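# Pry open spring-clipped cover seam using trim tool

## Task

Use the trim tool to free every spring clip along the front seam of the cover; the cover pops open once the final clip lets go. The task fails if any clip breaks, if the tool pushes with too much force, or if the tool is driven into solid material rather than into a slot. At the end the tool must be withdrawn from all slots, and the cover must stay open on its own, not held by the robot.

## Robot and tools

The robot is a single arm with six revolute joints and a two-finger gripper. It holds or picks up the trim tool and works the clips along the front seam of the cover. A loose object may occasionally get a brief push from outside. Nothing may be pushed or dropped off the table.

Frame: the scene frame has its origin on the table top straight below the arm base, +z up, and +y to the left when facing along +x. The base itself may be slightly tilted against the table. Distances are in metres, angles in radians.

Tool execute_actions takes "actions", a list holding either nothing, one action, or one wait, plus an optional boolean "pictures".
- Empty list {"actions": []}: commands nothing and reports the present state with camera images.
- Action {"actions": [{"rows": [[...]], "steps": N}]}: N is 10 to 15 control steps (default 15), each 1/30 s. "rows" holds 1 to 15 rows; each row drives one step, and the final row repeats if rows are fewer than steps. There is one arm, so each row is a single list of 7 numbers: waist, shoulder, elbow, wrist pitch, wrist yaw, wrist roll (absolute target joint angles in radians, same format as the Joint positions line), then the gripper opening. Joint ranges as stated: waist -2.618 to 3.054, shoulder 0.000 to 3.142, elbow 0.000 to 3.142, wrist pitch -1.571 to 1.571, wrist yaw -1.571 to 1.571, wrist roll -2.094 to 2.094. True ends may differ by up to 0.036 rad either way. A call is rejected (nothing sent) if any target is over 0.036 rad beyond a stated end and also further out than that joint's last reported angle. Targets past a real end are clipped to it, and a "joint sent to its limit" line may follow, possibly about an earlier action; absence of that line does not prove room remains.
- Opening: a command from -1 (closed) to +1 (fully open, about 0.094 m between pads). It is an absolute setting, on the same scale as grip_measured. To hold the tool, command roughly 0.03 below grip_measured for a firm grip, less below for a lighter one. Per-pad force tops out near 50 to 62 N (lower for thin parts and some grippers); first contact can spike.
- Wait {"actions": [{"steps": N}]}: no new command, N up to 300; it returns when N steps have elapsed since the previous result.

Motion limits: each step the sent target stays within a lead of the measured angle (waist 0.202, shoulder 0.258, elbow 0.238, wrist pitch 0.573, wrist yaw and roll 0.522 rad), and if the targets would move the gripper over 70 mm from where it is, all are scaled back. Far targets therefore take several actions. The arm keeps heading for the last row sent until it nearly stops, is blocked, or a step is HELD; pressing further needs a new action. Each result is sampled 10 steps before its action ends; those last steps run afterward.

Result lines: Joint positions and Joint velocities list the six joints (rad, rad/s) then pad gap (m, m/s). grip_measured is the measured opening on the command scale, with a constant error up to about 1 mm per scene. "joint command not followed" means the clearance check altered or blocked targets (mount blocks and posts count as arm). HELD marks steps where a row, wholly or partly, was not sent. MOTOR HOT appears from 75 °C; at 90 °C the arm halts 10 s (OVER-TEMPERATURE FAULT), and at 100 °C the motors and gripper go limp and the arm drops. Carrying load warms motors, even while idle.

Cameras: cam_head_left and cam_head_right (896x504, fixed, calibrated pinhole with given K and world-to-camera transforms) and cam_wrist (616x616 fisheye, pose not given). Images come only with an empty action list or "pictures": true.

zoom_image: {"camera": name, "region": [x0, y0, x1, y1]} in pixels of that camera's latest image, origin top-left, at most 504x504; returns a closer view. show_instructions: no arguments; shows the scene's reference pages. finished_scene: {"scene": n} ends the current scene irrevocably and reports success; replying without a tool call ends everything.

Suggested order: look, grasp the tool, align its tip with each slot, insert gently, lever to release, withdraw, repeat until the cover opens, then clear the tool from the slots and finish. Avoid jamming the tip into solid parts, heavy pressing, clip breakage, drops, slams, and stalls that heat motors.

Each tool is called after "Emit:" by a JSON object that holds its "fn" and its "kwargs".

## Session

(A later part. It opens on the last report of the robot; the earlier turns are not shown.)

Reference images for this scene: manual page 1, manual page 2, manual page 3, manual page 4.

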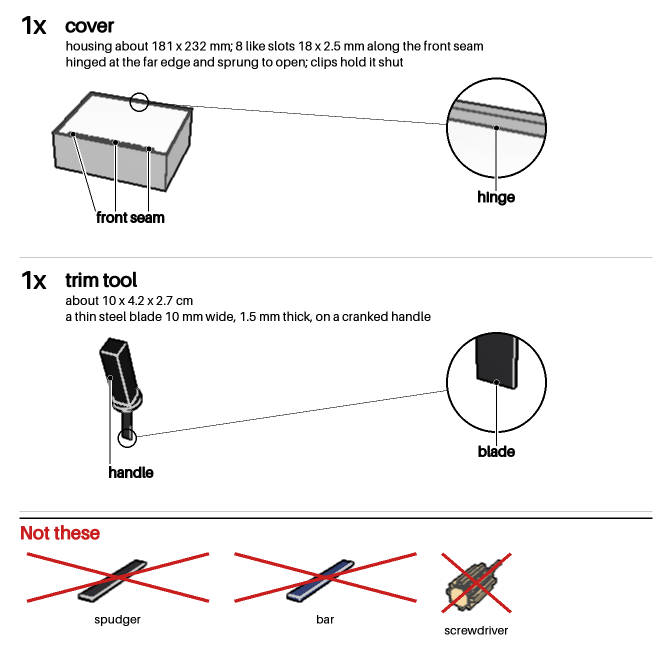

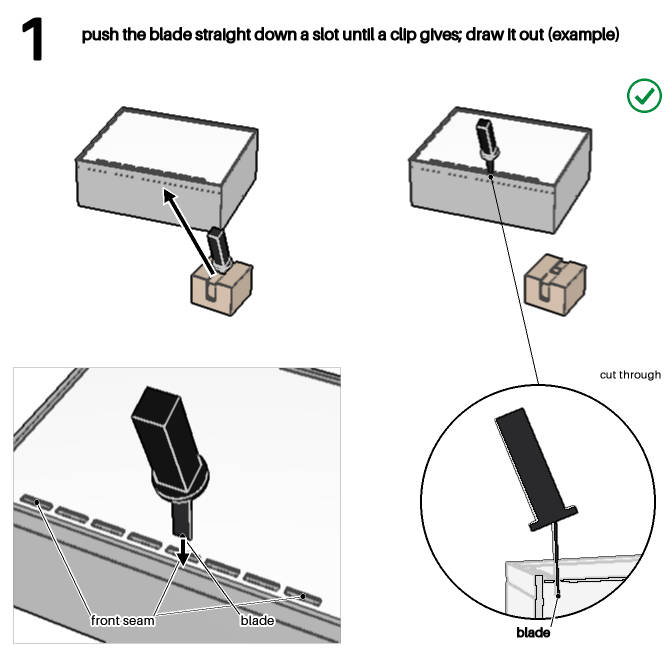

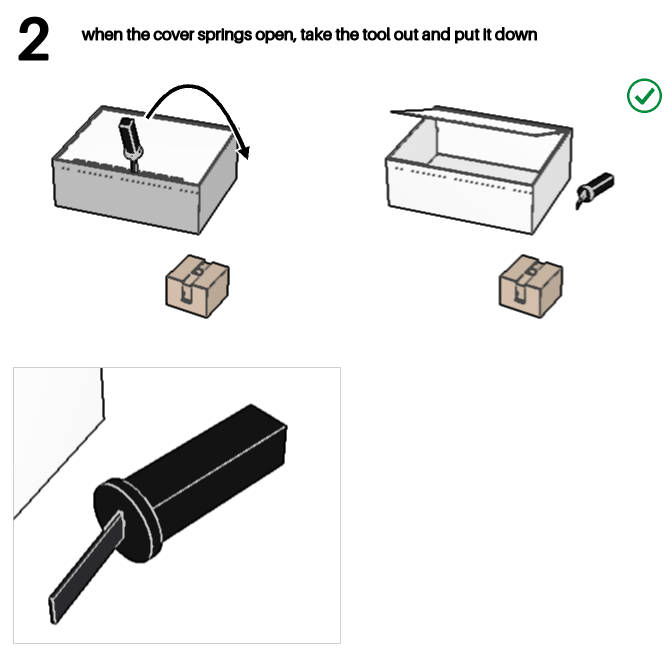

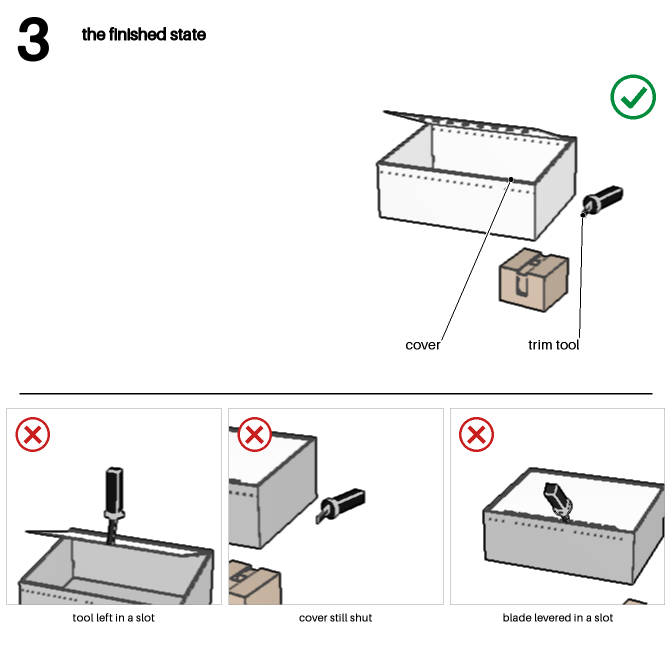

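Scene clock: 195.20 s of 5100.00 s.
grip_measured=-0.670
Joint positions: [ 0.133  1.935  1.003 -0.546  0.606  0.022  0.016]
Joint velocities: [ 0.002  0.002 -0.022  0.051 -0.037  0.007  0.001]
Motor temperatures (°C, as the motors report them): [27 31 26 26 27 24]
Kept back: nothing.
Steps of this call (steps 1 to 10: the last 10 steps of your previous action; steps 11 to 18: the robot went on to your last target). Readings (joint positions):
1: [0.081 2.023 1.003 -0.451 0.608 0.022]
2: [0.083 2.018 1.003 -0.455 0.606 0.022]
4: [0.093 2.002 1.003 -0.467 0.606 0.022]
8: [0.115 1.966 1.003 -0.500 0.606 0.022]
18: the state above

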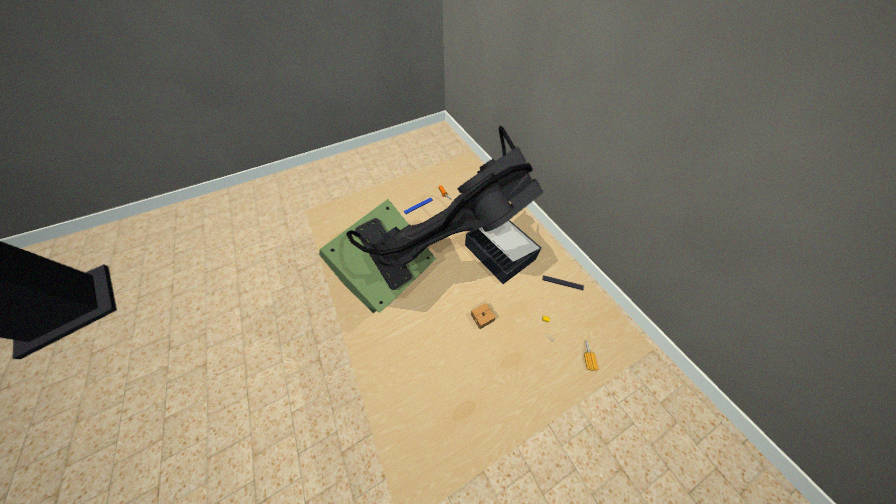

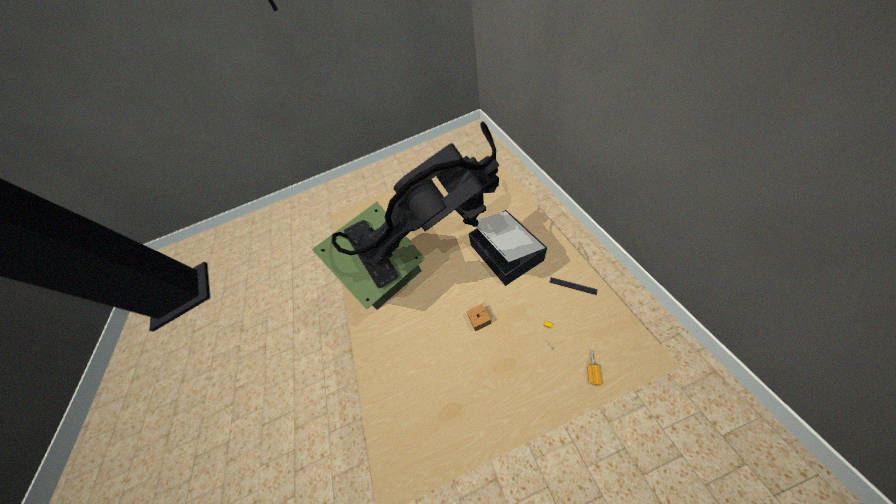

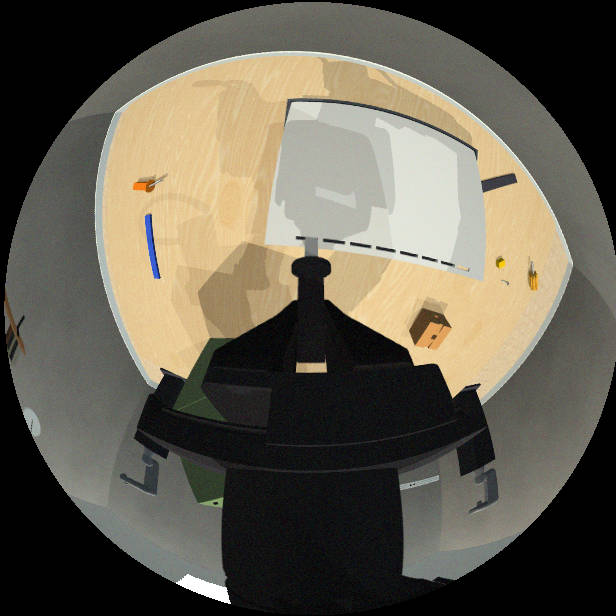

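Emit:
{"fn": "execute_actions", "kwargs": {"actions": [{"rows":[[0.160,1.908,1.003,-0.568,0.613,0.022,-0.69],[0.167,1.900,1.003,-0.576,0.613,0.022,-0.69],[0.174,1.892,1.003,-0.584,0.613,0.022,-0.69],[0.181,1.884,1.003,-0.592,0.613,0.022,-0.69],[0.188,1.876,1.003,-0.600,0.613,0.022,-0.69],[0.195,1.868,1.003,-0.608,0.613,0.022,-0.69],[0.202,1.860,1.003,-0.616,0.613,0.022,-0.69],[0.209,1.852,1.003,-0.624,0.613,0.022,-0.69],[0.216,1.844,1.003,-0.632,0.613,0.022,-0.69],[0.223,1.836,1.003,-0.640,0.613,0.022,-0.69]],"steps":11}]}}

Emit:
{"fn": "execute_actions", "kwargs": {"actions": [{"steps":18}], "pictures": true}}

Emit:
{"fn": "zoom_image", "kwargs": {"camera": "cam_wrist", "region": [232, 190, 392, 300]}}

Scene clock: 195.97 s of 5100.00 s.
grip_measured=-0.670
Joint positions: [ 0.133  1.935  1.003 -0.548  0.606  0.022  0.016]
Joint velocities: [ 0.022 -0.002 -0.012  0.022 -0.066 -0.081  0.   ]
Motor temperatures (°C, as the motors report them): [27 31 26 26 27 24]
Steps of this call (steps 1 to 15: the robot went on to your last target; steps 16 to 22: nothing new was sent; step 23: the first step of this action). Readings (joint positions):
23: the state above

Scene clock: 196.57 s of 5100.00 s.
grip_measured=-0.670
Joint positions: [ 0.207  1.851  1.003 -0.618  0.607  0.022  0.016]
Joint velocities: [-0.002 -0.012 -0.012 -0.022 -0.051 -0.081  0.   ]
Motor temperatures (°C, as the motors report them): [27 31 26 26 27 24]
Kept back: nothing.
Steps of this call (steps 1 to 10: the last 10 steps of your previous action; steps 11 to 18: the robot went on to your last target). Readings (joint positions):
1: [0.134 1.933 1.003 -0.549 0.606 0.022]
2: [0.138 1.930 1.003 -0.553 0.606 0.022]
4: [0.149 1.917 1.003 -0.567 0.607 0.022]
8: [0.183 1.879 1.003 -0.589 0.607 0.022]
18: the state above

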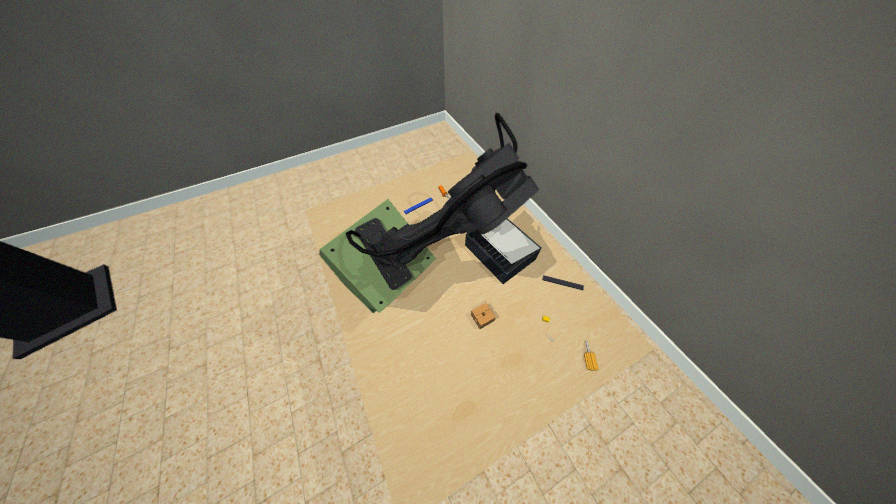

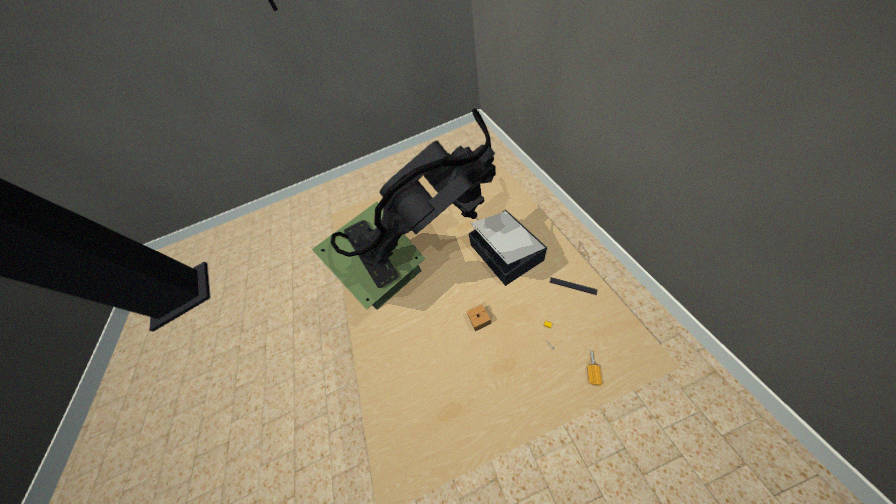

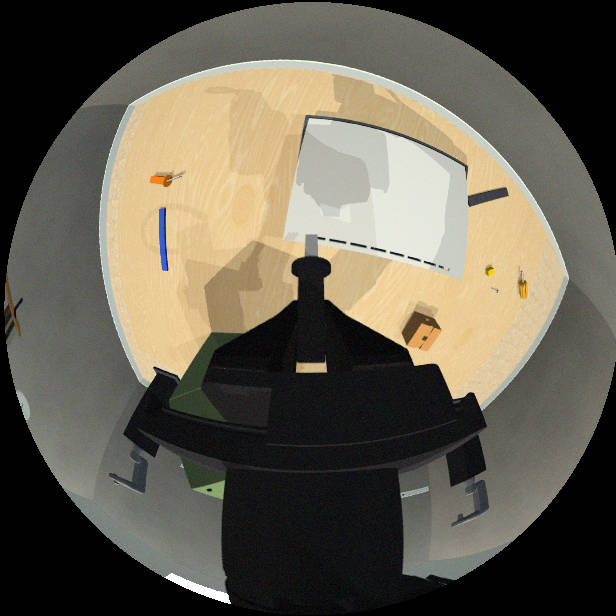

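Region (232, 190, 392, 300) of cam_wrist's 616x616 image, scaled by 3.150, with more detail than that image has; it fills the top 346 rows of this view, and the rest is white.

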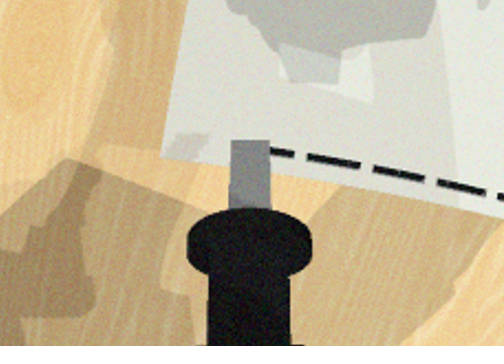

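Emit:
{"fn": "execute_actions", "kwargs": {"actions": [{"rows":[[0.207,1.82,1.0,-0.62,0.60,0.02,-0.69],[0.207,1.78,1.0,-0.62,0.59,0.01,-0.69],[0.20,1.73,0.99,-0.60,0.57,0.0,-0.69],[0.18,1.68,0.98,-0.57,0.55,-0.02,-0.69],[0.14,1.64,0.97,-0.53,0.52,-0.05,-0.69],[0.08,1.60,0.96,-0.48,0.49,-0.08,-0.69],[0.0,1.57,0.95,-0.42,0.46,-0.11,-0.69],[-0.09,1.55,0.94,-0.36,0.43,-0.15,-0.69],[-0.19,1.53,0.93,-0.29,0.40,-0.19,-0.69],[-0.29,1.52,0.92,-0.22,0.36,-0.23,-0.69],[-0.40,1.51,0.91,-0.15,0.32,-0.27,-0.69],[-0.52,1.52,0.89,-0.07,0.27,-0.31,-0.69],[-0.64,1.55,0.86,0.03,0.22,-0.36,-0.69],[-0.76,1.59,0.83,0.14,0.17,-0.41,-0.69],[-0.88,1.64,0.80,0.26,0.12,-0.46,-0.69]],"steps":15}]}}

Emit:
{"fn": "execute_actions", "kwargs": {"actions": [{"rows":[[-1.0,1.70,0.76,0.40,0.06,-0.51,-0.69],[-1.1,1.76,0.72,0.54,0.0,-0.56,-0.69],[-1.2,1.82,0.68,0.68,-0.06,-0.60,-0.69],[-1.28,1.88,0.65,0.80,-0.11,-0.64,-0.69],[-1.34,1.93,0.62,0.90,-0.15,-0.67,-0.69],[-1.38,1.96,0.61,0.97,-0.17,-0.69,-0.69],[-1.40,1.985,0.60,1.01,-0.18,-0.70,-0.69]],"steps":15}]}}

Emit:
{"fn": "execute_actions", "kwargs": {"actions": [{"steps":40}], "pictures": true}}

Scene clock: 198.80 s of 5100.00 s.
grip_measured=-0.670
Joint positions: [ 0.194  1.757  0.988 -0.607  0.574  0.003  0.016]
Joint velocities: [-0.374 -1.277 -0.212  0.33  -0.505 -0.374 -0.001]
Motor temperatures (°C, as the motors report them): [27 31 26 26 27 24]
Steps of this call (steps 1 to 15: the robot went on to your last target; steps 16 to 62: nothing new was sent; steps 63 to 67: the first 5 steps of this action). Readings (joint positions):
63: [0.207 1.850 1.003 -0.622 0.607 0.022]
64: [0.207 1.844 1.003 -0.622 0.605 0.021]
66: [0.204 1.798 0.995 -0.617 0.589 0.013]
67: the state above

Scene clock: 199.30 s of 5100.00 s.
grip_measured=-0.670
Joint positions: [-0.823  1.808  0.736  0.476  0.07  -0.487  0.016]
Joint velocities: [-2.083  1.98  -1.077  3.143 -1.341 -1.179 -0.   ]
Motor temperatures (°C, as the motors report them): [27 31 26 26 27 24]
Steps of this call (steps 1 to 10: the last 10 steps of your previous action; steps 11 to 15: the first 5 steps of this action). Readings (joint positions):
11: [-0.533 1.579 0.875 0.038 0.260 -0.320]
12: [-0.607 1.622 0.845 0.140 0.218 -0.361]
14: [-0.750 1.740 0.774 0.364 0.120 -0.445]
15: the state above

Scene clock: 200.63 s of 5100.00 s.
grip_measured=-0.670
Joint positions: [-1.408  1.997  0.607  0.997 -0.164 -0.692  0.016]
Joint velocities: [-0.007  0.002  0.022 -0.037 -0.022  0.007 -0.001]
Motor temperatures (°C, as the motors report them): [27 31 26 26 27 24]
Kept back: nothing.
Steps of this call (steps 1 to 10: the last 10 steps of your previous action; steps 11 to 40: the robot went on to your last target). Readings (joint positions):
1: [-0.897 1.874 0.700 0.572 0.025 -0.525]
2: [-0.972 1.932 0.667 0.650 -0.018 -0.559]
4: [-1.111 1.992 0.622 0.762 -0.099 -0.610]
8: [-1.349 1.997 0.607 0.897 -0.152 -0.659]
40: the state above

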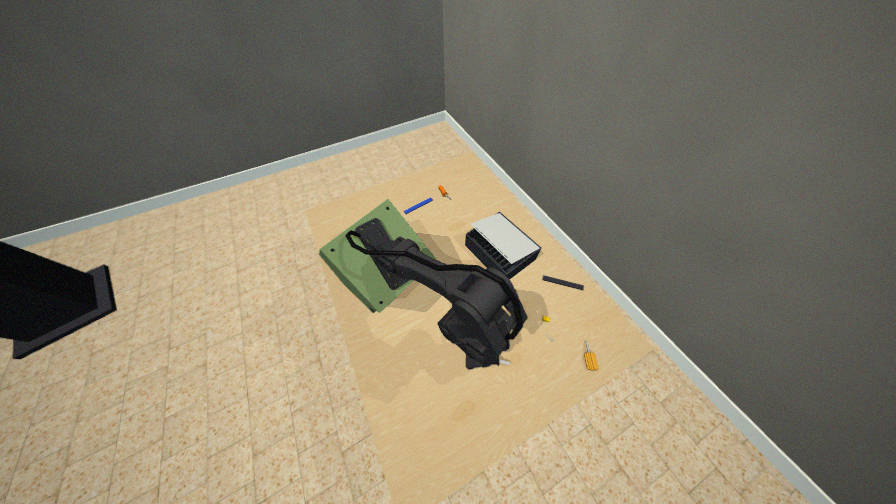

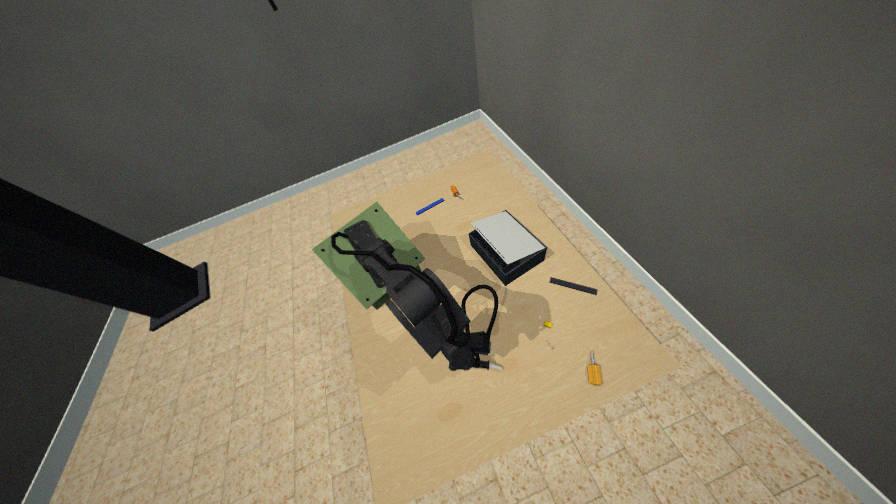

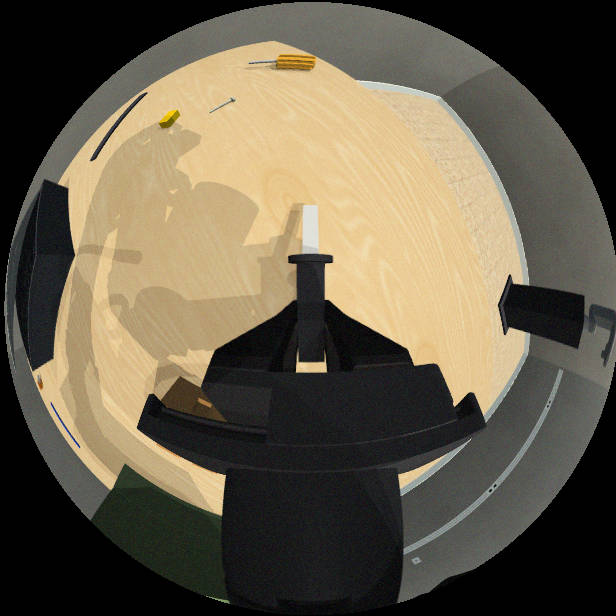

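Emit:
{"fn": "execute_actions", "kwargs": {"actions": [{"rows":[[-1.46,2.0,0.61,1.01,-0.18,-0.70,-0.69],[-1.53,2.02,0.63,1.02,-0.18,-0.70,-0.69],[-1.60,2.05,0.66,1.03,-0.18,-0.70,-0.69],[-1.66,2.08,0.69,1.04,-0.18,-0.705,-0.69],[-1.71,2.11,0.72,1.05,-0.183,-0.705,-0.69],[-1.74,2.14,0.74,1.06,-0.183,-0.71,-0.69],[-1.75,2.16,0.76,1.065,-0.184,-0.71,-0.69],[-1.75,2.18,0.775,1.07,-0.184,-0.71,-0.69]],"steps":12}]}}

Emit:
{"fn": "execute_actions", "kwargs": {"actions": [{"steps":30}], "pictures": true}}

Scene clock: 201.33 s of 5100.00 s.
grip_measured=-0.670
Joint positions: [-1.427  1.997  0.607  0.998 -0.173 -0.693  0.016]
Joint velocities: [-0.564  0.002  0.007  0.007 -0.256 -0.037 -0.   ]
Motor temperatures (°C, as the motors report them): [26 31 26 26 27 24]
Steps of this call (steps 1 to 15: the robot went on to your last target; steps 16 to 19: nothing new was sent; steps 20 to 21: the first 2 steps of this action). Readings (joint positions):
20: [-1.412 1.997 0.607 0.997 -0.166 -0.692]
21: the state above

Scene clock: 202.33 s of 5100.00 s.
grip_measured=-0.670
Joint positions: [-1.765  2.154  0.758  1.079 -0.182 -0.699  0.016]
Joint velocities: [ 0.012 -0.007  0.002 -0.051 -0.022 -0.022  0.   ]
Motor temperatures (°C, as the motors report them): [26 31 26 26 27 24]
Kept back: nothing.
Steps of this call (steps 1 to 10: the last 10 steps of your previous action; steps 11 to 30: the robot went on to your last target). Readings (joint positions):
1: [-1.459 2.002 0.612 1.002 -0.182 -0.694]
2: [-1.504 2.015 0.624 1.007 -0.185 -0.694]
4: [-1.610 2.058 0.667 1.020 -0.186 -0.696]
8: [-1.760 2.147 0.754 1.067 -0.186 -0.699]
30: the state above
The arm was judged still, so your last target was given up. Only a new action makes it travel on or press farther. Fingers that are still opening or closing keep moving.

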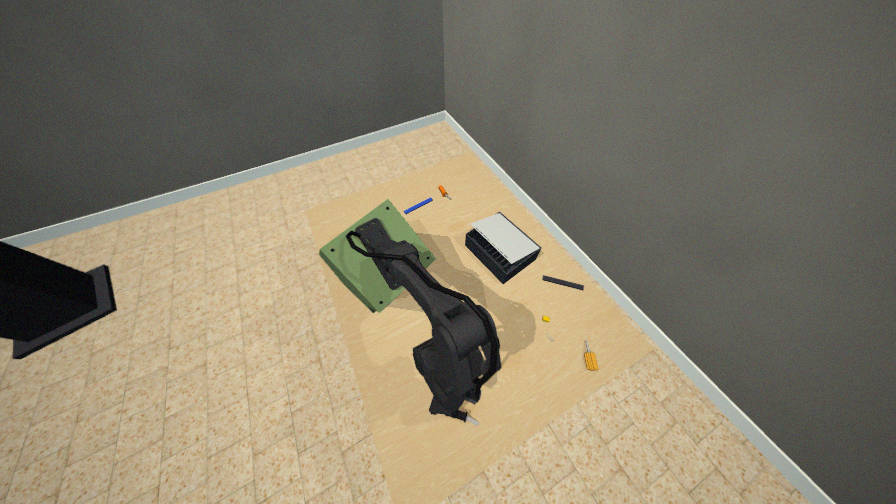

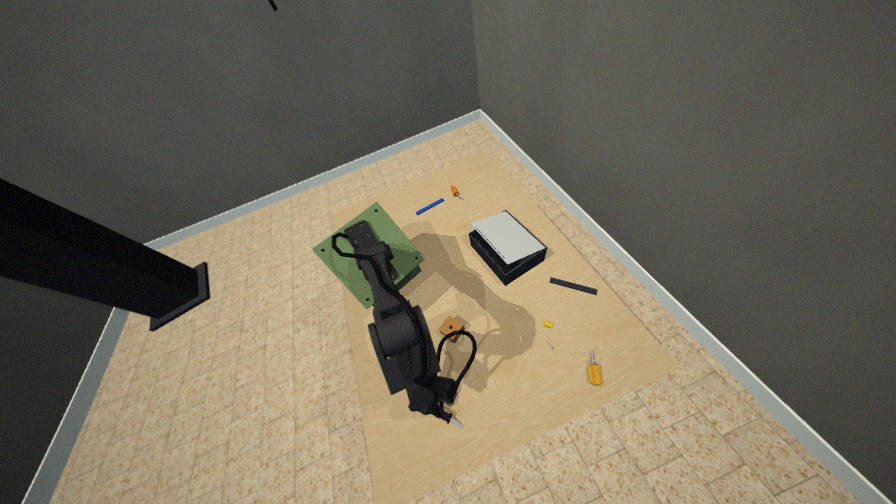

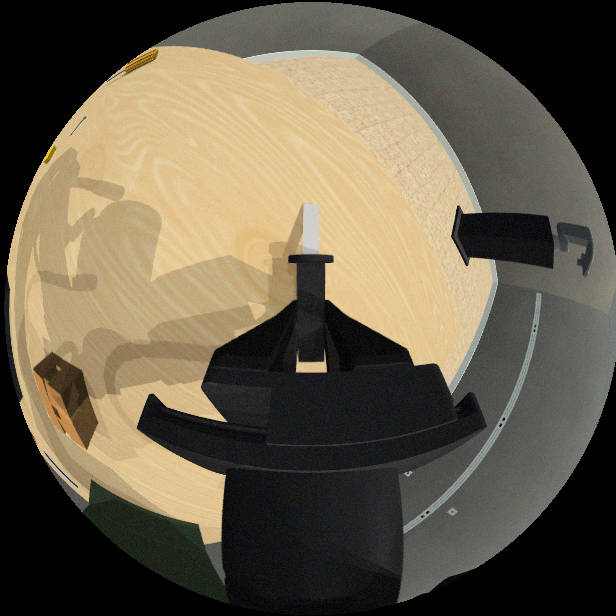

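Emit:
{"fn": "zoom_image", "kwargs": {"camera": "cam_head_right", "region": [340, 280, 580, 500]}}

Emit:
{"fn": "zoom_image", "kwargs": {"camera": "cam_head_left", "region": [340, 280, 580, 500]}}

Region (340, 280, 580, 500) of cam_head_right's 896x504 image, scaled by 2.100, with more detail than that image has; it fills the top 462 rows of this view, and the rest is white.

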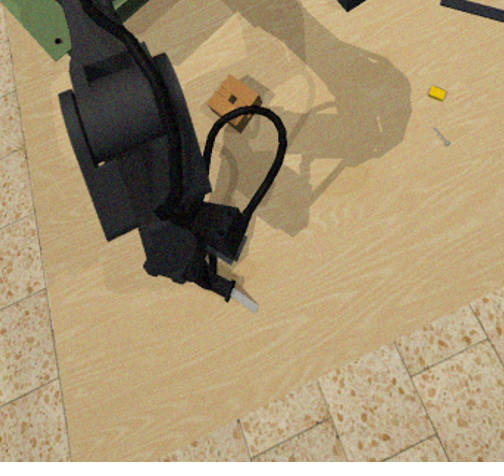

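Region (340, 280, 580, 500) of cam_head_left's 896x504 image, scaled by 2.100, with more detail than that image has; it fills the top 462 rows of this view, and the rest is white.

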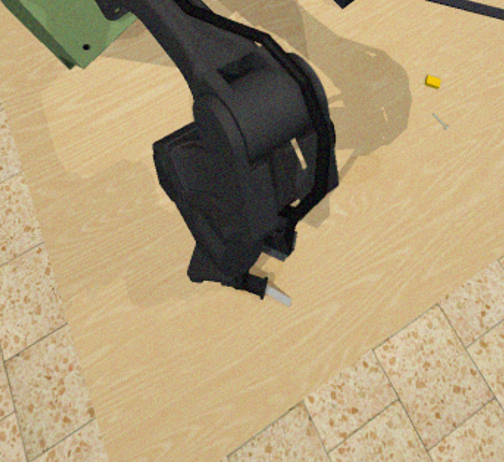

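Emit:
{"fn": "execute_actions", "kwargs": {"actions": [{"rows":[[-1.765,2.175,0.768,1.08,-0.184,-0.70,-0.69],[-1.765,2.185,0.776,1.08,-0.184,-0.70,-0.69],[-1.765,2.195,0.784,1.083,-0.184,-0.70,-0.69],[-1.765,2.205,0.792,1.086,-0.184,-0.70,-0.69],[-1.765,2.215,0.800,1.088,-0.184,-0.70,-0.69],[-1.765,2.225,0.808,1.09,-0.184,-0.70,-0.69],[-1.765,2.235,0.816,1.09,-0.184,-0.70,-0.69],[-1.765,2.245,0.824,1.09,-0.184,-0.70,-0.69]],"steps":11}]}}

Emit:
{"fn": "execute_actions", "kwargs": {"actions": [{"steps":20}], "pictures": true}}

Scene clock: 204.03 s of 5100.00 s.
grip_measured=-0.670
Joint positions: [-1.765  2.154  0.758  1.08  -0.182 -0.699  0.016]
Joint velocities: [-0.012  0.002 -0.007  0.051 -0.007 -0.051 -0.   ]
Motor temperatures (°C, as the motors report them): [26 31 26 27 27 24]
Steps of this call (steps 1 to 50: nothing new was sent; step 51: the first step of this action). Readings (joint positions):
51: the state above

Scene clock: 204.70 s of 5100.00 s.
grip_measured=-0.670
Joint positions: [-1.765  2.204  0.801  1.138 -0.182 -0.699  0.016]
Joint velocities: [-0.007  0.002  0.012 -0.007  0.022 -0.022  0.001]
Motor temperatures (°C, as the motors report them): [26 31 26 27 27 24]
Kept back: nothing.
Steps of this call (steps 1 to 10: the last 10 steps of your previous action; steps 11 to 20: the robot went on to your last target). Readings (joint positions):
1: [-1.765 2.154 0.758 1.081 -0.182 -0.699]
2: [-1.765 2.157 0.758 1.083 -0.182 -0.699]
4: [-1.765 2.169 0.764 1.094 -0.182 -0.699]
8: [-1.765 2.198 0.789 1.129 -0.182 -0.699]
20: the state above

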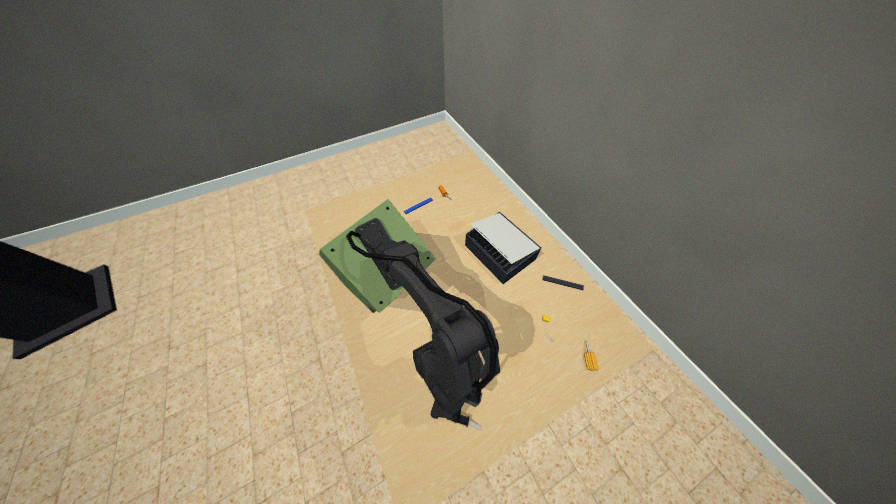

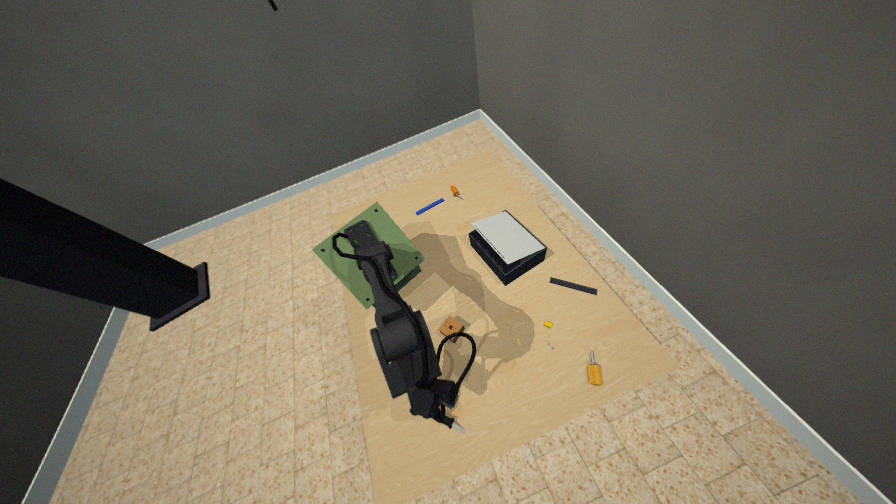

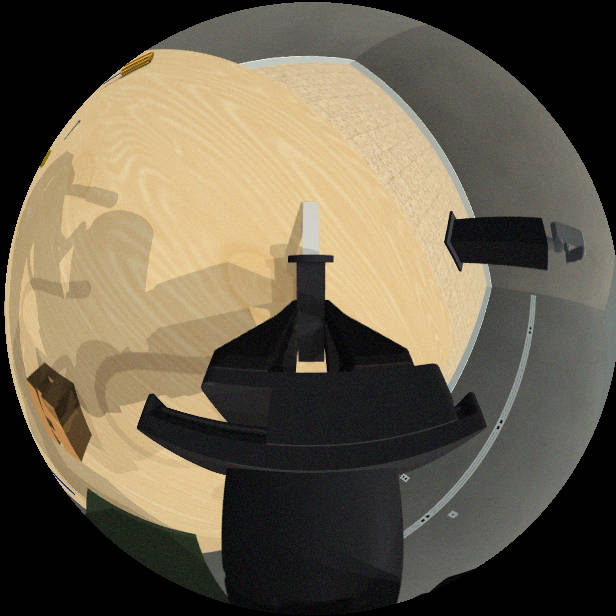

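Emit:
{"fn": "execute_actions", "kwargs": {"actions": [{"rows":[[-1.765,2.215,0.80,1.16,-0.184,-0.70,-0.69],[-1.765,2.215,0.80,1.18,-0.184,-0.70,-0.69],[-1.765,2.215,0.80,1.20,-0.184,-0.70,-0.69],[-1.765,2.220,0.805,1.21,-0.184,-0.70,-0.69],[-1.765,2.226,0.81,1.22,-0.184,-0.70,-0.69],[-1.765,2.232,0.815,1.23,-0.184,-0.70,-0.69],[-1.765,2.238,0.82,1.24,-0.184,-0.70,-0.69]],"steps":11}]}}

Emit:
{"fn": "execute_actions", "kwargs": {"actions": [{"steps":20}], "pictures": true}}

Emit:
{"fn": "zoom_image", "kwargs": {"camera": "cam_head_left", "region": [380, 330, 560, 480]}}

Scene clock: 205.37 s of 5100.00 s.
grip_measured=-0.670
Joint positions: [-1.765  2.204  0.801  1.143 -0.182 -0.699  0.016]
Joint velocities: [-0.012 -0.007 -0.002  0.11   0.081  0.022  0.   ]
Motor temperatures (°C, as the motors report them): [26 31 26 27 27 24]
Steps of this call (steps 1 to 15: the robot went on to your last target; steps 16 to 19: nothing new was sent; step 20: the first step of this action). Readings (joint positions):
20: the state above

Scene clock: 206.03 s of 5100.00 s.
grip_measured=-0.670
Joint positions: [-1.765  2.221  0.801  1.226 -0.182 -0.699  0.016]
Joint velocities: [-0.012  0.002  0.017 -0.007  0.037  0.037  0.001]
Motor temperatures (°C, as the motors report them): [26 31 26 27 27 24]
Kept back: nothing.
Steps of this call (steps 1 to 10: the last 10 steps of your previous action; steps 11 to 20: the robot went on to your last target). Readings (joint positions):
1: [-1.765 2.204 0.801 1.148 -0.182 -0.699]
2: [-1.765 2.204 0.801 1.153 -0.182 -0.699]
4: [-1.765 2.204 0.801 1.170 -0.182 -0.699]
8: [-1.765 2.212 0.801 1.208 -0.182 -0.699]
20: the state above

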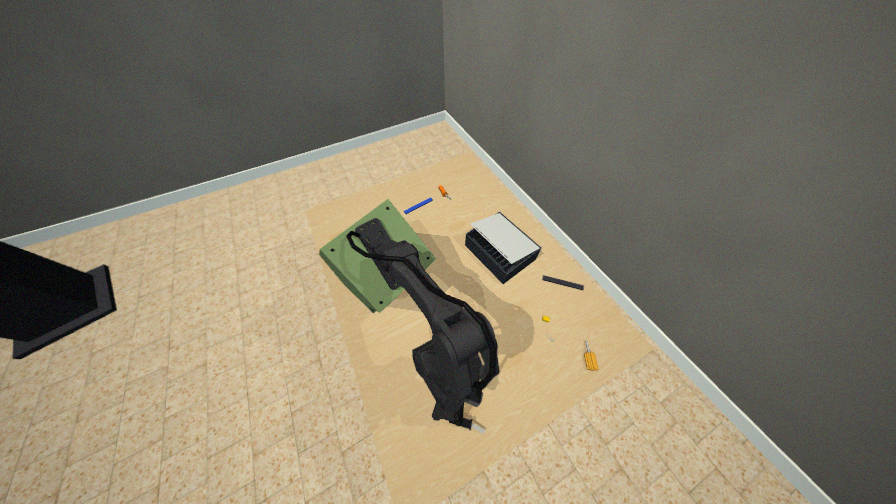

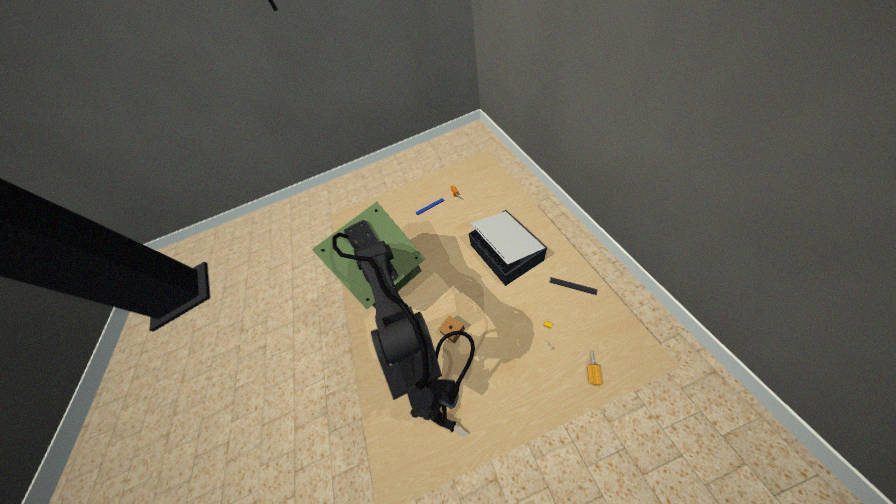

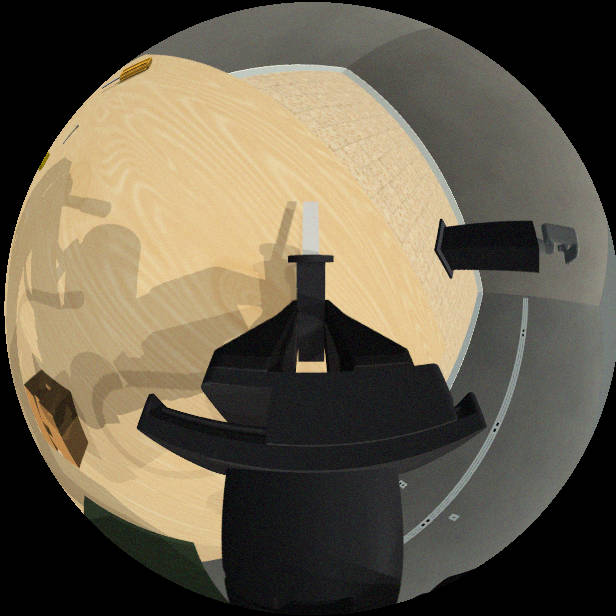

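Region (380, 330, 560, 480) of cam_head_left's 896x504 image, scaled by 2.800, with more detail than that image has.

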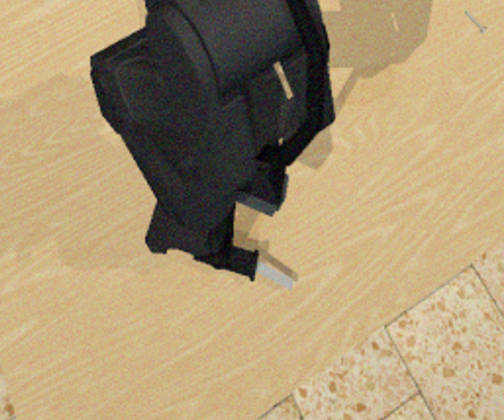

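Emit:
{"fn": "execute_actions", "kwargs": {"actions": [{"rows":[[-1.765,2.240,0.81,1.245,-0.184,-0.70,-0.69],[-1.765,2.244,0.81,1.248,-0.184,-0.70,-0.69],[-1.765,2.248,0.81,1.251,-0.184,-0.70,-0.69],[-1.765,2.252,0.81,1.254,-0.184,-0.70,-0.69],[-1.765,2.256,0.81,1.257,-0.184,-0.70,-0.69],[-1.765,2.260,0.81,1.260,-0.184,-0.70,-0.69]],"steps":10}]}}

Emit:
{"fn": "execute_actions", "kwargs": {"actions": [{"steps":20}], "pictures": true}}

Scene clock: 206.67 s of 5100.00 s.
grip_measured=-0.670
Joint positions: [-1.765  2.221  0.801  1.228 -0.182 -0.699  0.016]
Joint velocities: [-0.017 -0.002 -0.007 -0.007  0.022 -0.007  0.   ]
Motor temperatures (°C, as the motors report them): [26 31 26 27 27 24]
Kept back: the last 10 steps of this action.
Steps of this call (steps 1 to 15: the robot went on to your last target; steps 16 to 19: nothing new was sent). Readings (joint positions):
1: [-1.765 2.221 0.801 1.227 -0.182 -0.699]
2: [-1.765 2.221 0.801 1.227 -0.182 -0.699]
4: [-1.765 2.221 0.801 1.227 -0.182 -0.699]
8: [-1.765 2.221 0.801 1.227 -0.182 -0.699]
19: the state above

Scene clock: 207.33 s of 5100.00 s.
grip_measured=-0.670
Joint positions: [-1.765  2.244  0.801  1.248 -0.182 -0.699  0.016]
Joint velocities: [-0.002  0.007 -0.022  0.051  0.037 -0.081  0.002]
Motor temperatures (°C, as the motors report them): [26 31 26 27 27 24]
Kept back: nothing.
Steps of this call (steps 1 to 10: the last 10 steps of your previous action; steps 11 to 20: the robot went on to your last target). Readings (joint positions):
1: [-1.765 2.221 0.801 1.228 -0.182 -0.699]
2: [-1.765 2.221 0.801 1.229 -0.182 -0.699]
4: [-1.765 2.222 0.801 1.234 -0.182 -0.699]
8: [-1.765 2.237 0.801 1.245 -0.182 -0.699]
20: the state above

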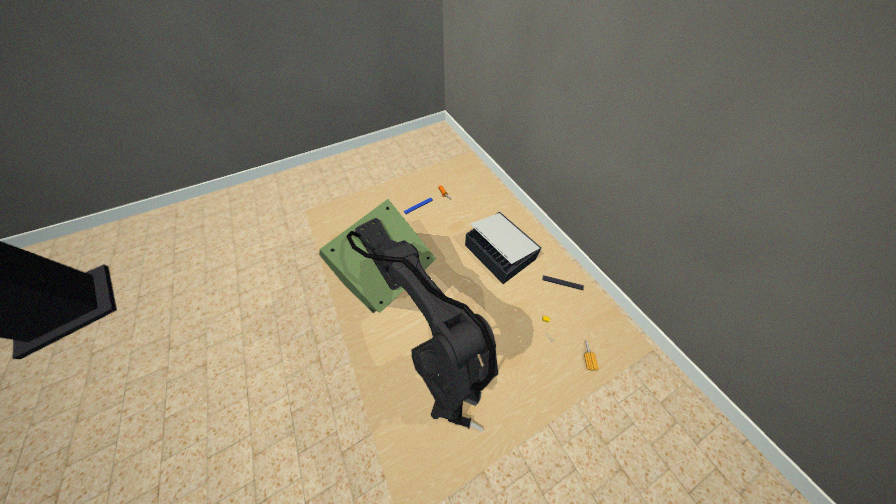

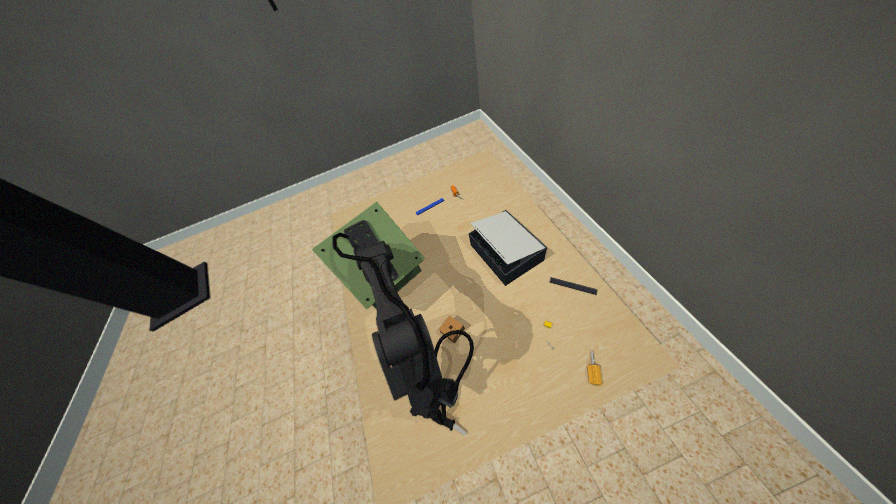

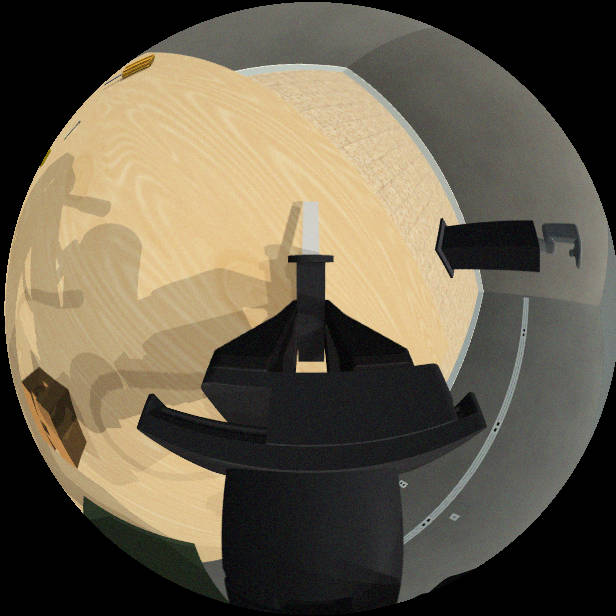

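Emit:
{"fn": "execute_actions", "kwargs": {"actions": [{"rows":[[-1.765,2.246,0.801,1.25,-0.182,-0.70,-0.55],[-1.765,2.246,0.801,1.25,-0.182,-0.70,-0.4],[-1.765,2.246,0.801,1.25,-0.182,-0.70,-0.25],[-1.765,2.246,0.801,1.25,-0.182,-0.70,-0.15]],"steps":14}]}}

Emit:
{"fn": "execute_actions", "kwargs": {"actions": [{"rows":[[-1.765,2.22,0.801,1.25,-0.182,-0.70,-0.15],[-1.765,2.19,0.801,1.25,-0.182,-0.70,-0.15],[-1.765,2.16,0.801,1.25,-0.182,-0.70,-0.15],[-1.765,2.13,0.801,1.25,-0.182,-0.70,-0.15],[-1.765,2.10,0.801,1.25,-0.182,-0.70,-0.15],[-1.765,2.08,0.801,1.25,-0.182,-0.70,-0.15]],"steps":12}]}}

Emit:
{"fn": "execute_actions", "kwargs": {"actions": [{"steps":20}], "pictures": true}}

Scene clock: 209.43 s of 5100.00 s.
grip_measured=-0.204
Joint positions: [-1.765  2.244  0.801  1.259 -0.179 -0.699  0.037]
Joint velocities: [-0.012  0.007 -0.002  0.212 -0.037 -0.095  0.103]
Motor temperatures (°C, as the motors report them): [26 31 26 27 27 24]
Steps of this call (steps 1 to 15: the robot went on to your last target; steps 16 to 59: nothing new was sent; steps 60 to 63: the first 4 steps of this action). Readings (joint positions):
60: [-1.765 2.244 0.801 1.248 -0.182 -0.699]
61: [-1.765 2.244 0.801 1.248 -0.182 -0.699]
63: the state above

Scene clock: 209.83 s of 5100.00 s.
grip_measured=-0.152
Joint positions: [-1.765  2.237  0.801  1.263 -0.179 -0.699  0.04 ]
Joint velocities: [-0.002 -0.193  0.007 -0.081 -0.051  0.081  0.   ]
Motor temperatures (°C, as the motors report them): [26 31 26 27 27 24]
Steps of this call (steps 1 to 10: the last 10 steps of your previous action; steps 11 to 12: the first 2 steps of this action). Readings (joint positions):
11: [-1.765 2.242 0.801 1.265 -0.179 -0.699]
12: the state above

Scene clock: 210.50 s of 5100.00 s.
grip_measured=-0.152
Joint positions: [-1.765  2.073  0.801  1.269 -0.179 -0.699  0.04 ]
Joint velocities: [ 0.007 -0.017  0.002 -0.007 -0.051  0.007 -0.   ]
Motor temperatures (°C, as the motors report them): [26 31 26 28 27 24]
Kept back: nothing.
Steps of this call (steps 1 to 10: the last 10 steps of your previous action; steps 11 to 20: the robot went on to your last target). Readings (joint positions):
1: [-1.765 2.226 0.801 1.257 -0.179 -0.699]
2: [-1.765 2.208 0.801 1.251 -0.179 -0.699]
4: [-1.765 2.155 0.801 1.246 -0.179 -0.699]
8: [-1.765 2.076 0.801 1.268 -0.179 -0.699]
20: the state above

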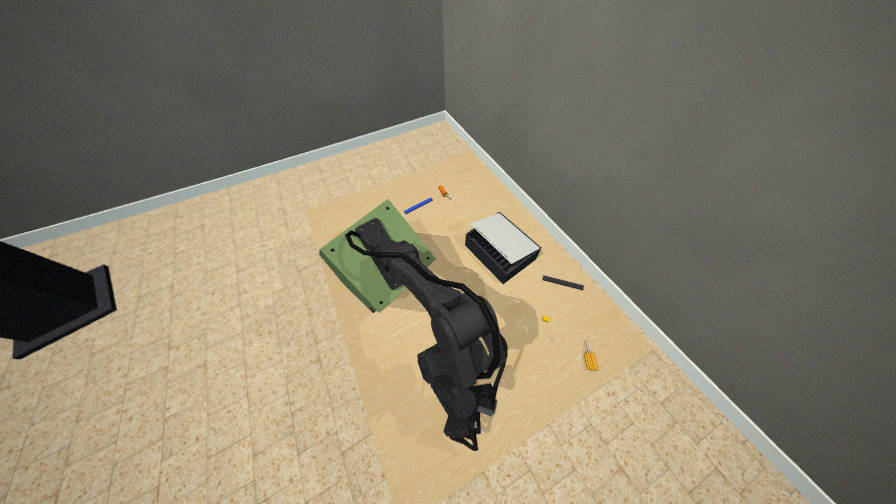

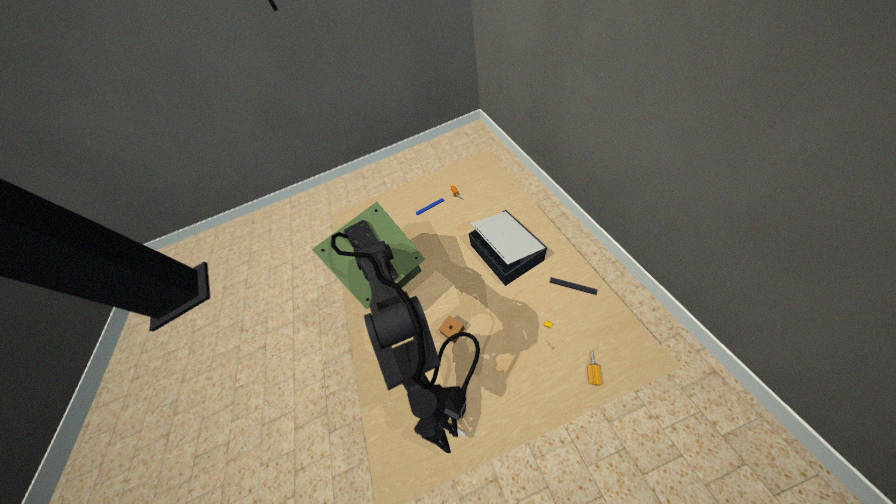

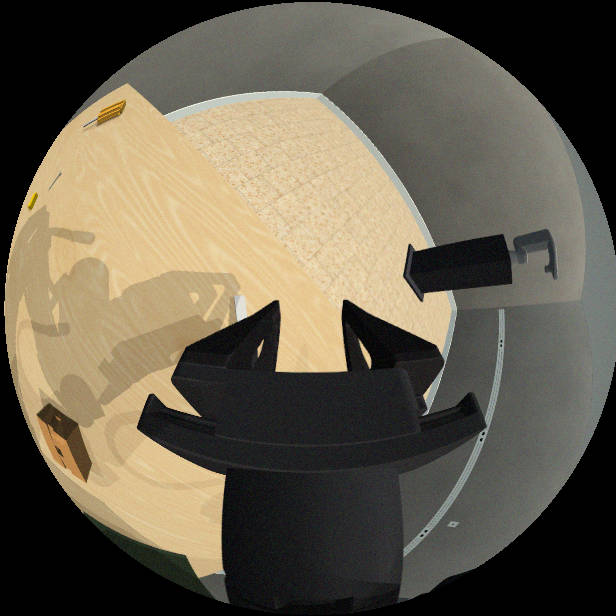

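Emit:
{"fn": "finished_scene", "kwargs": {"scene": 2}}

The scene is finished: the task was done.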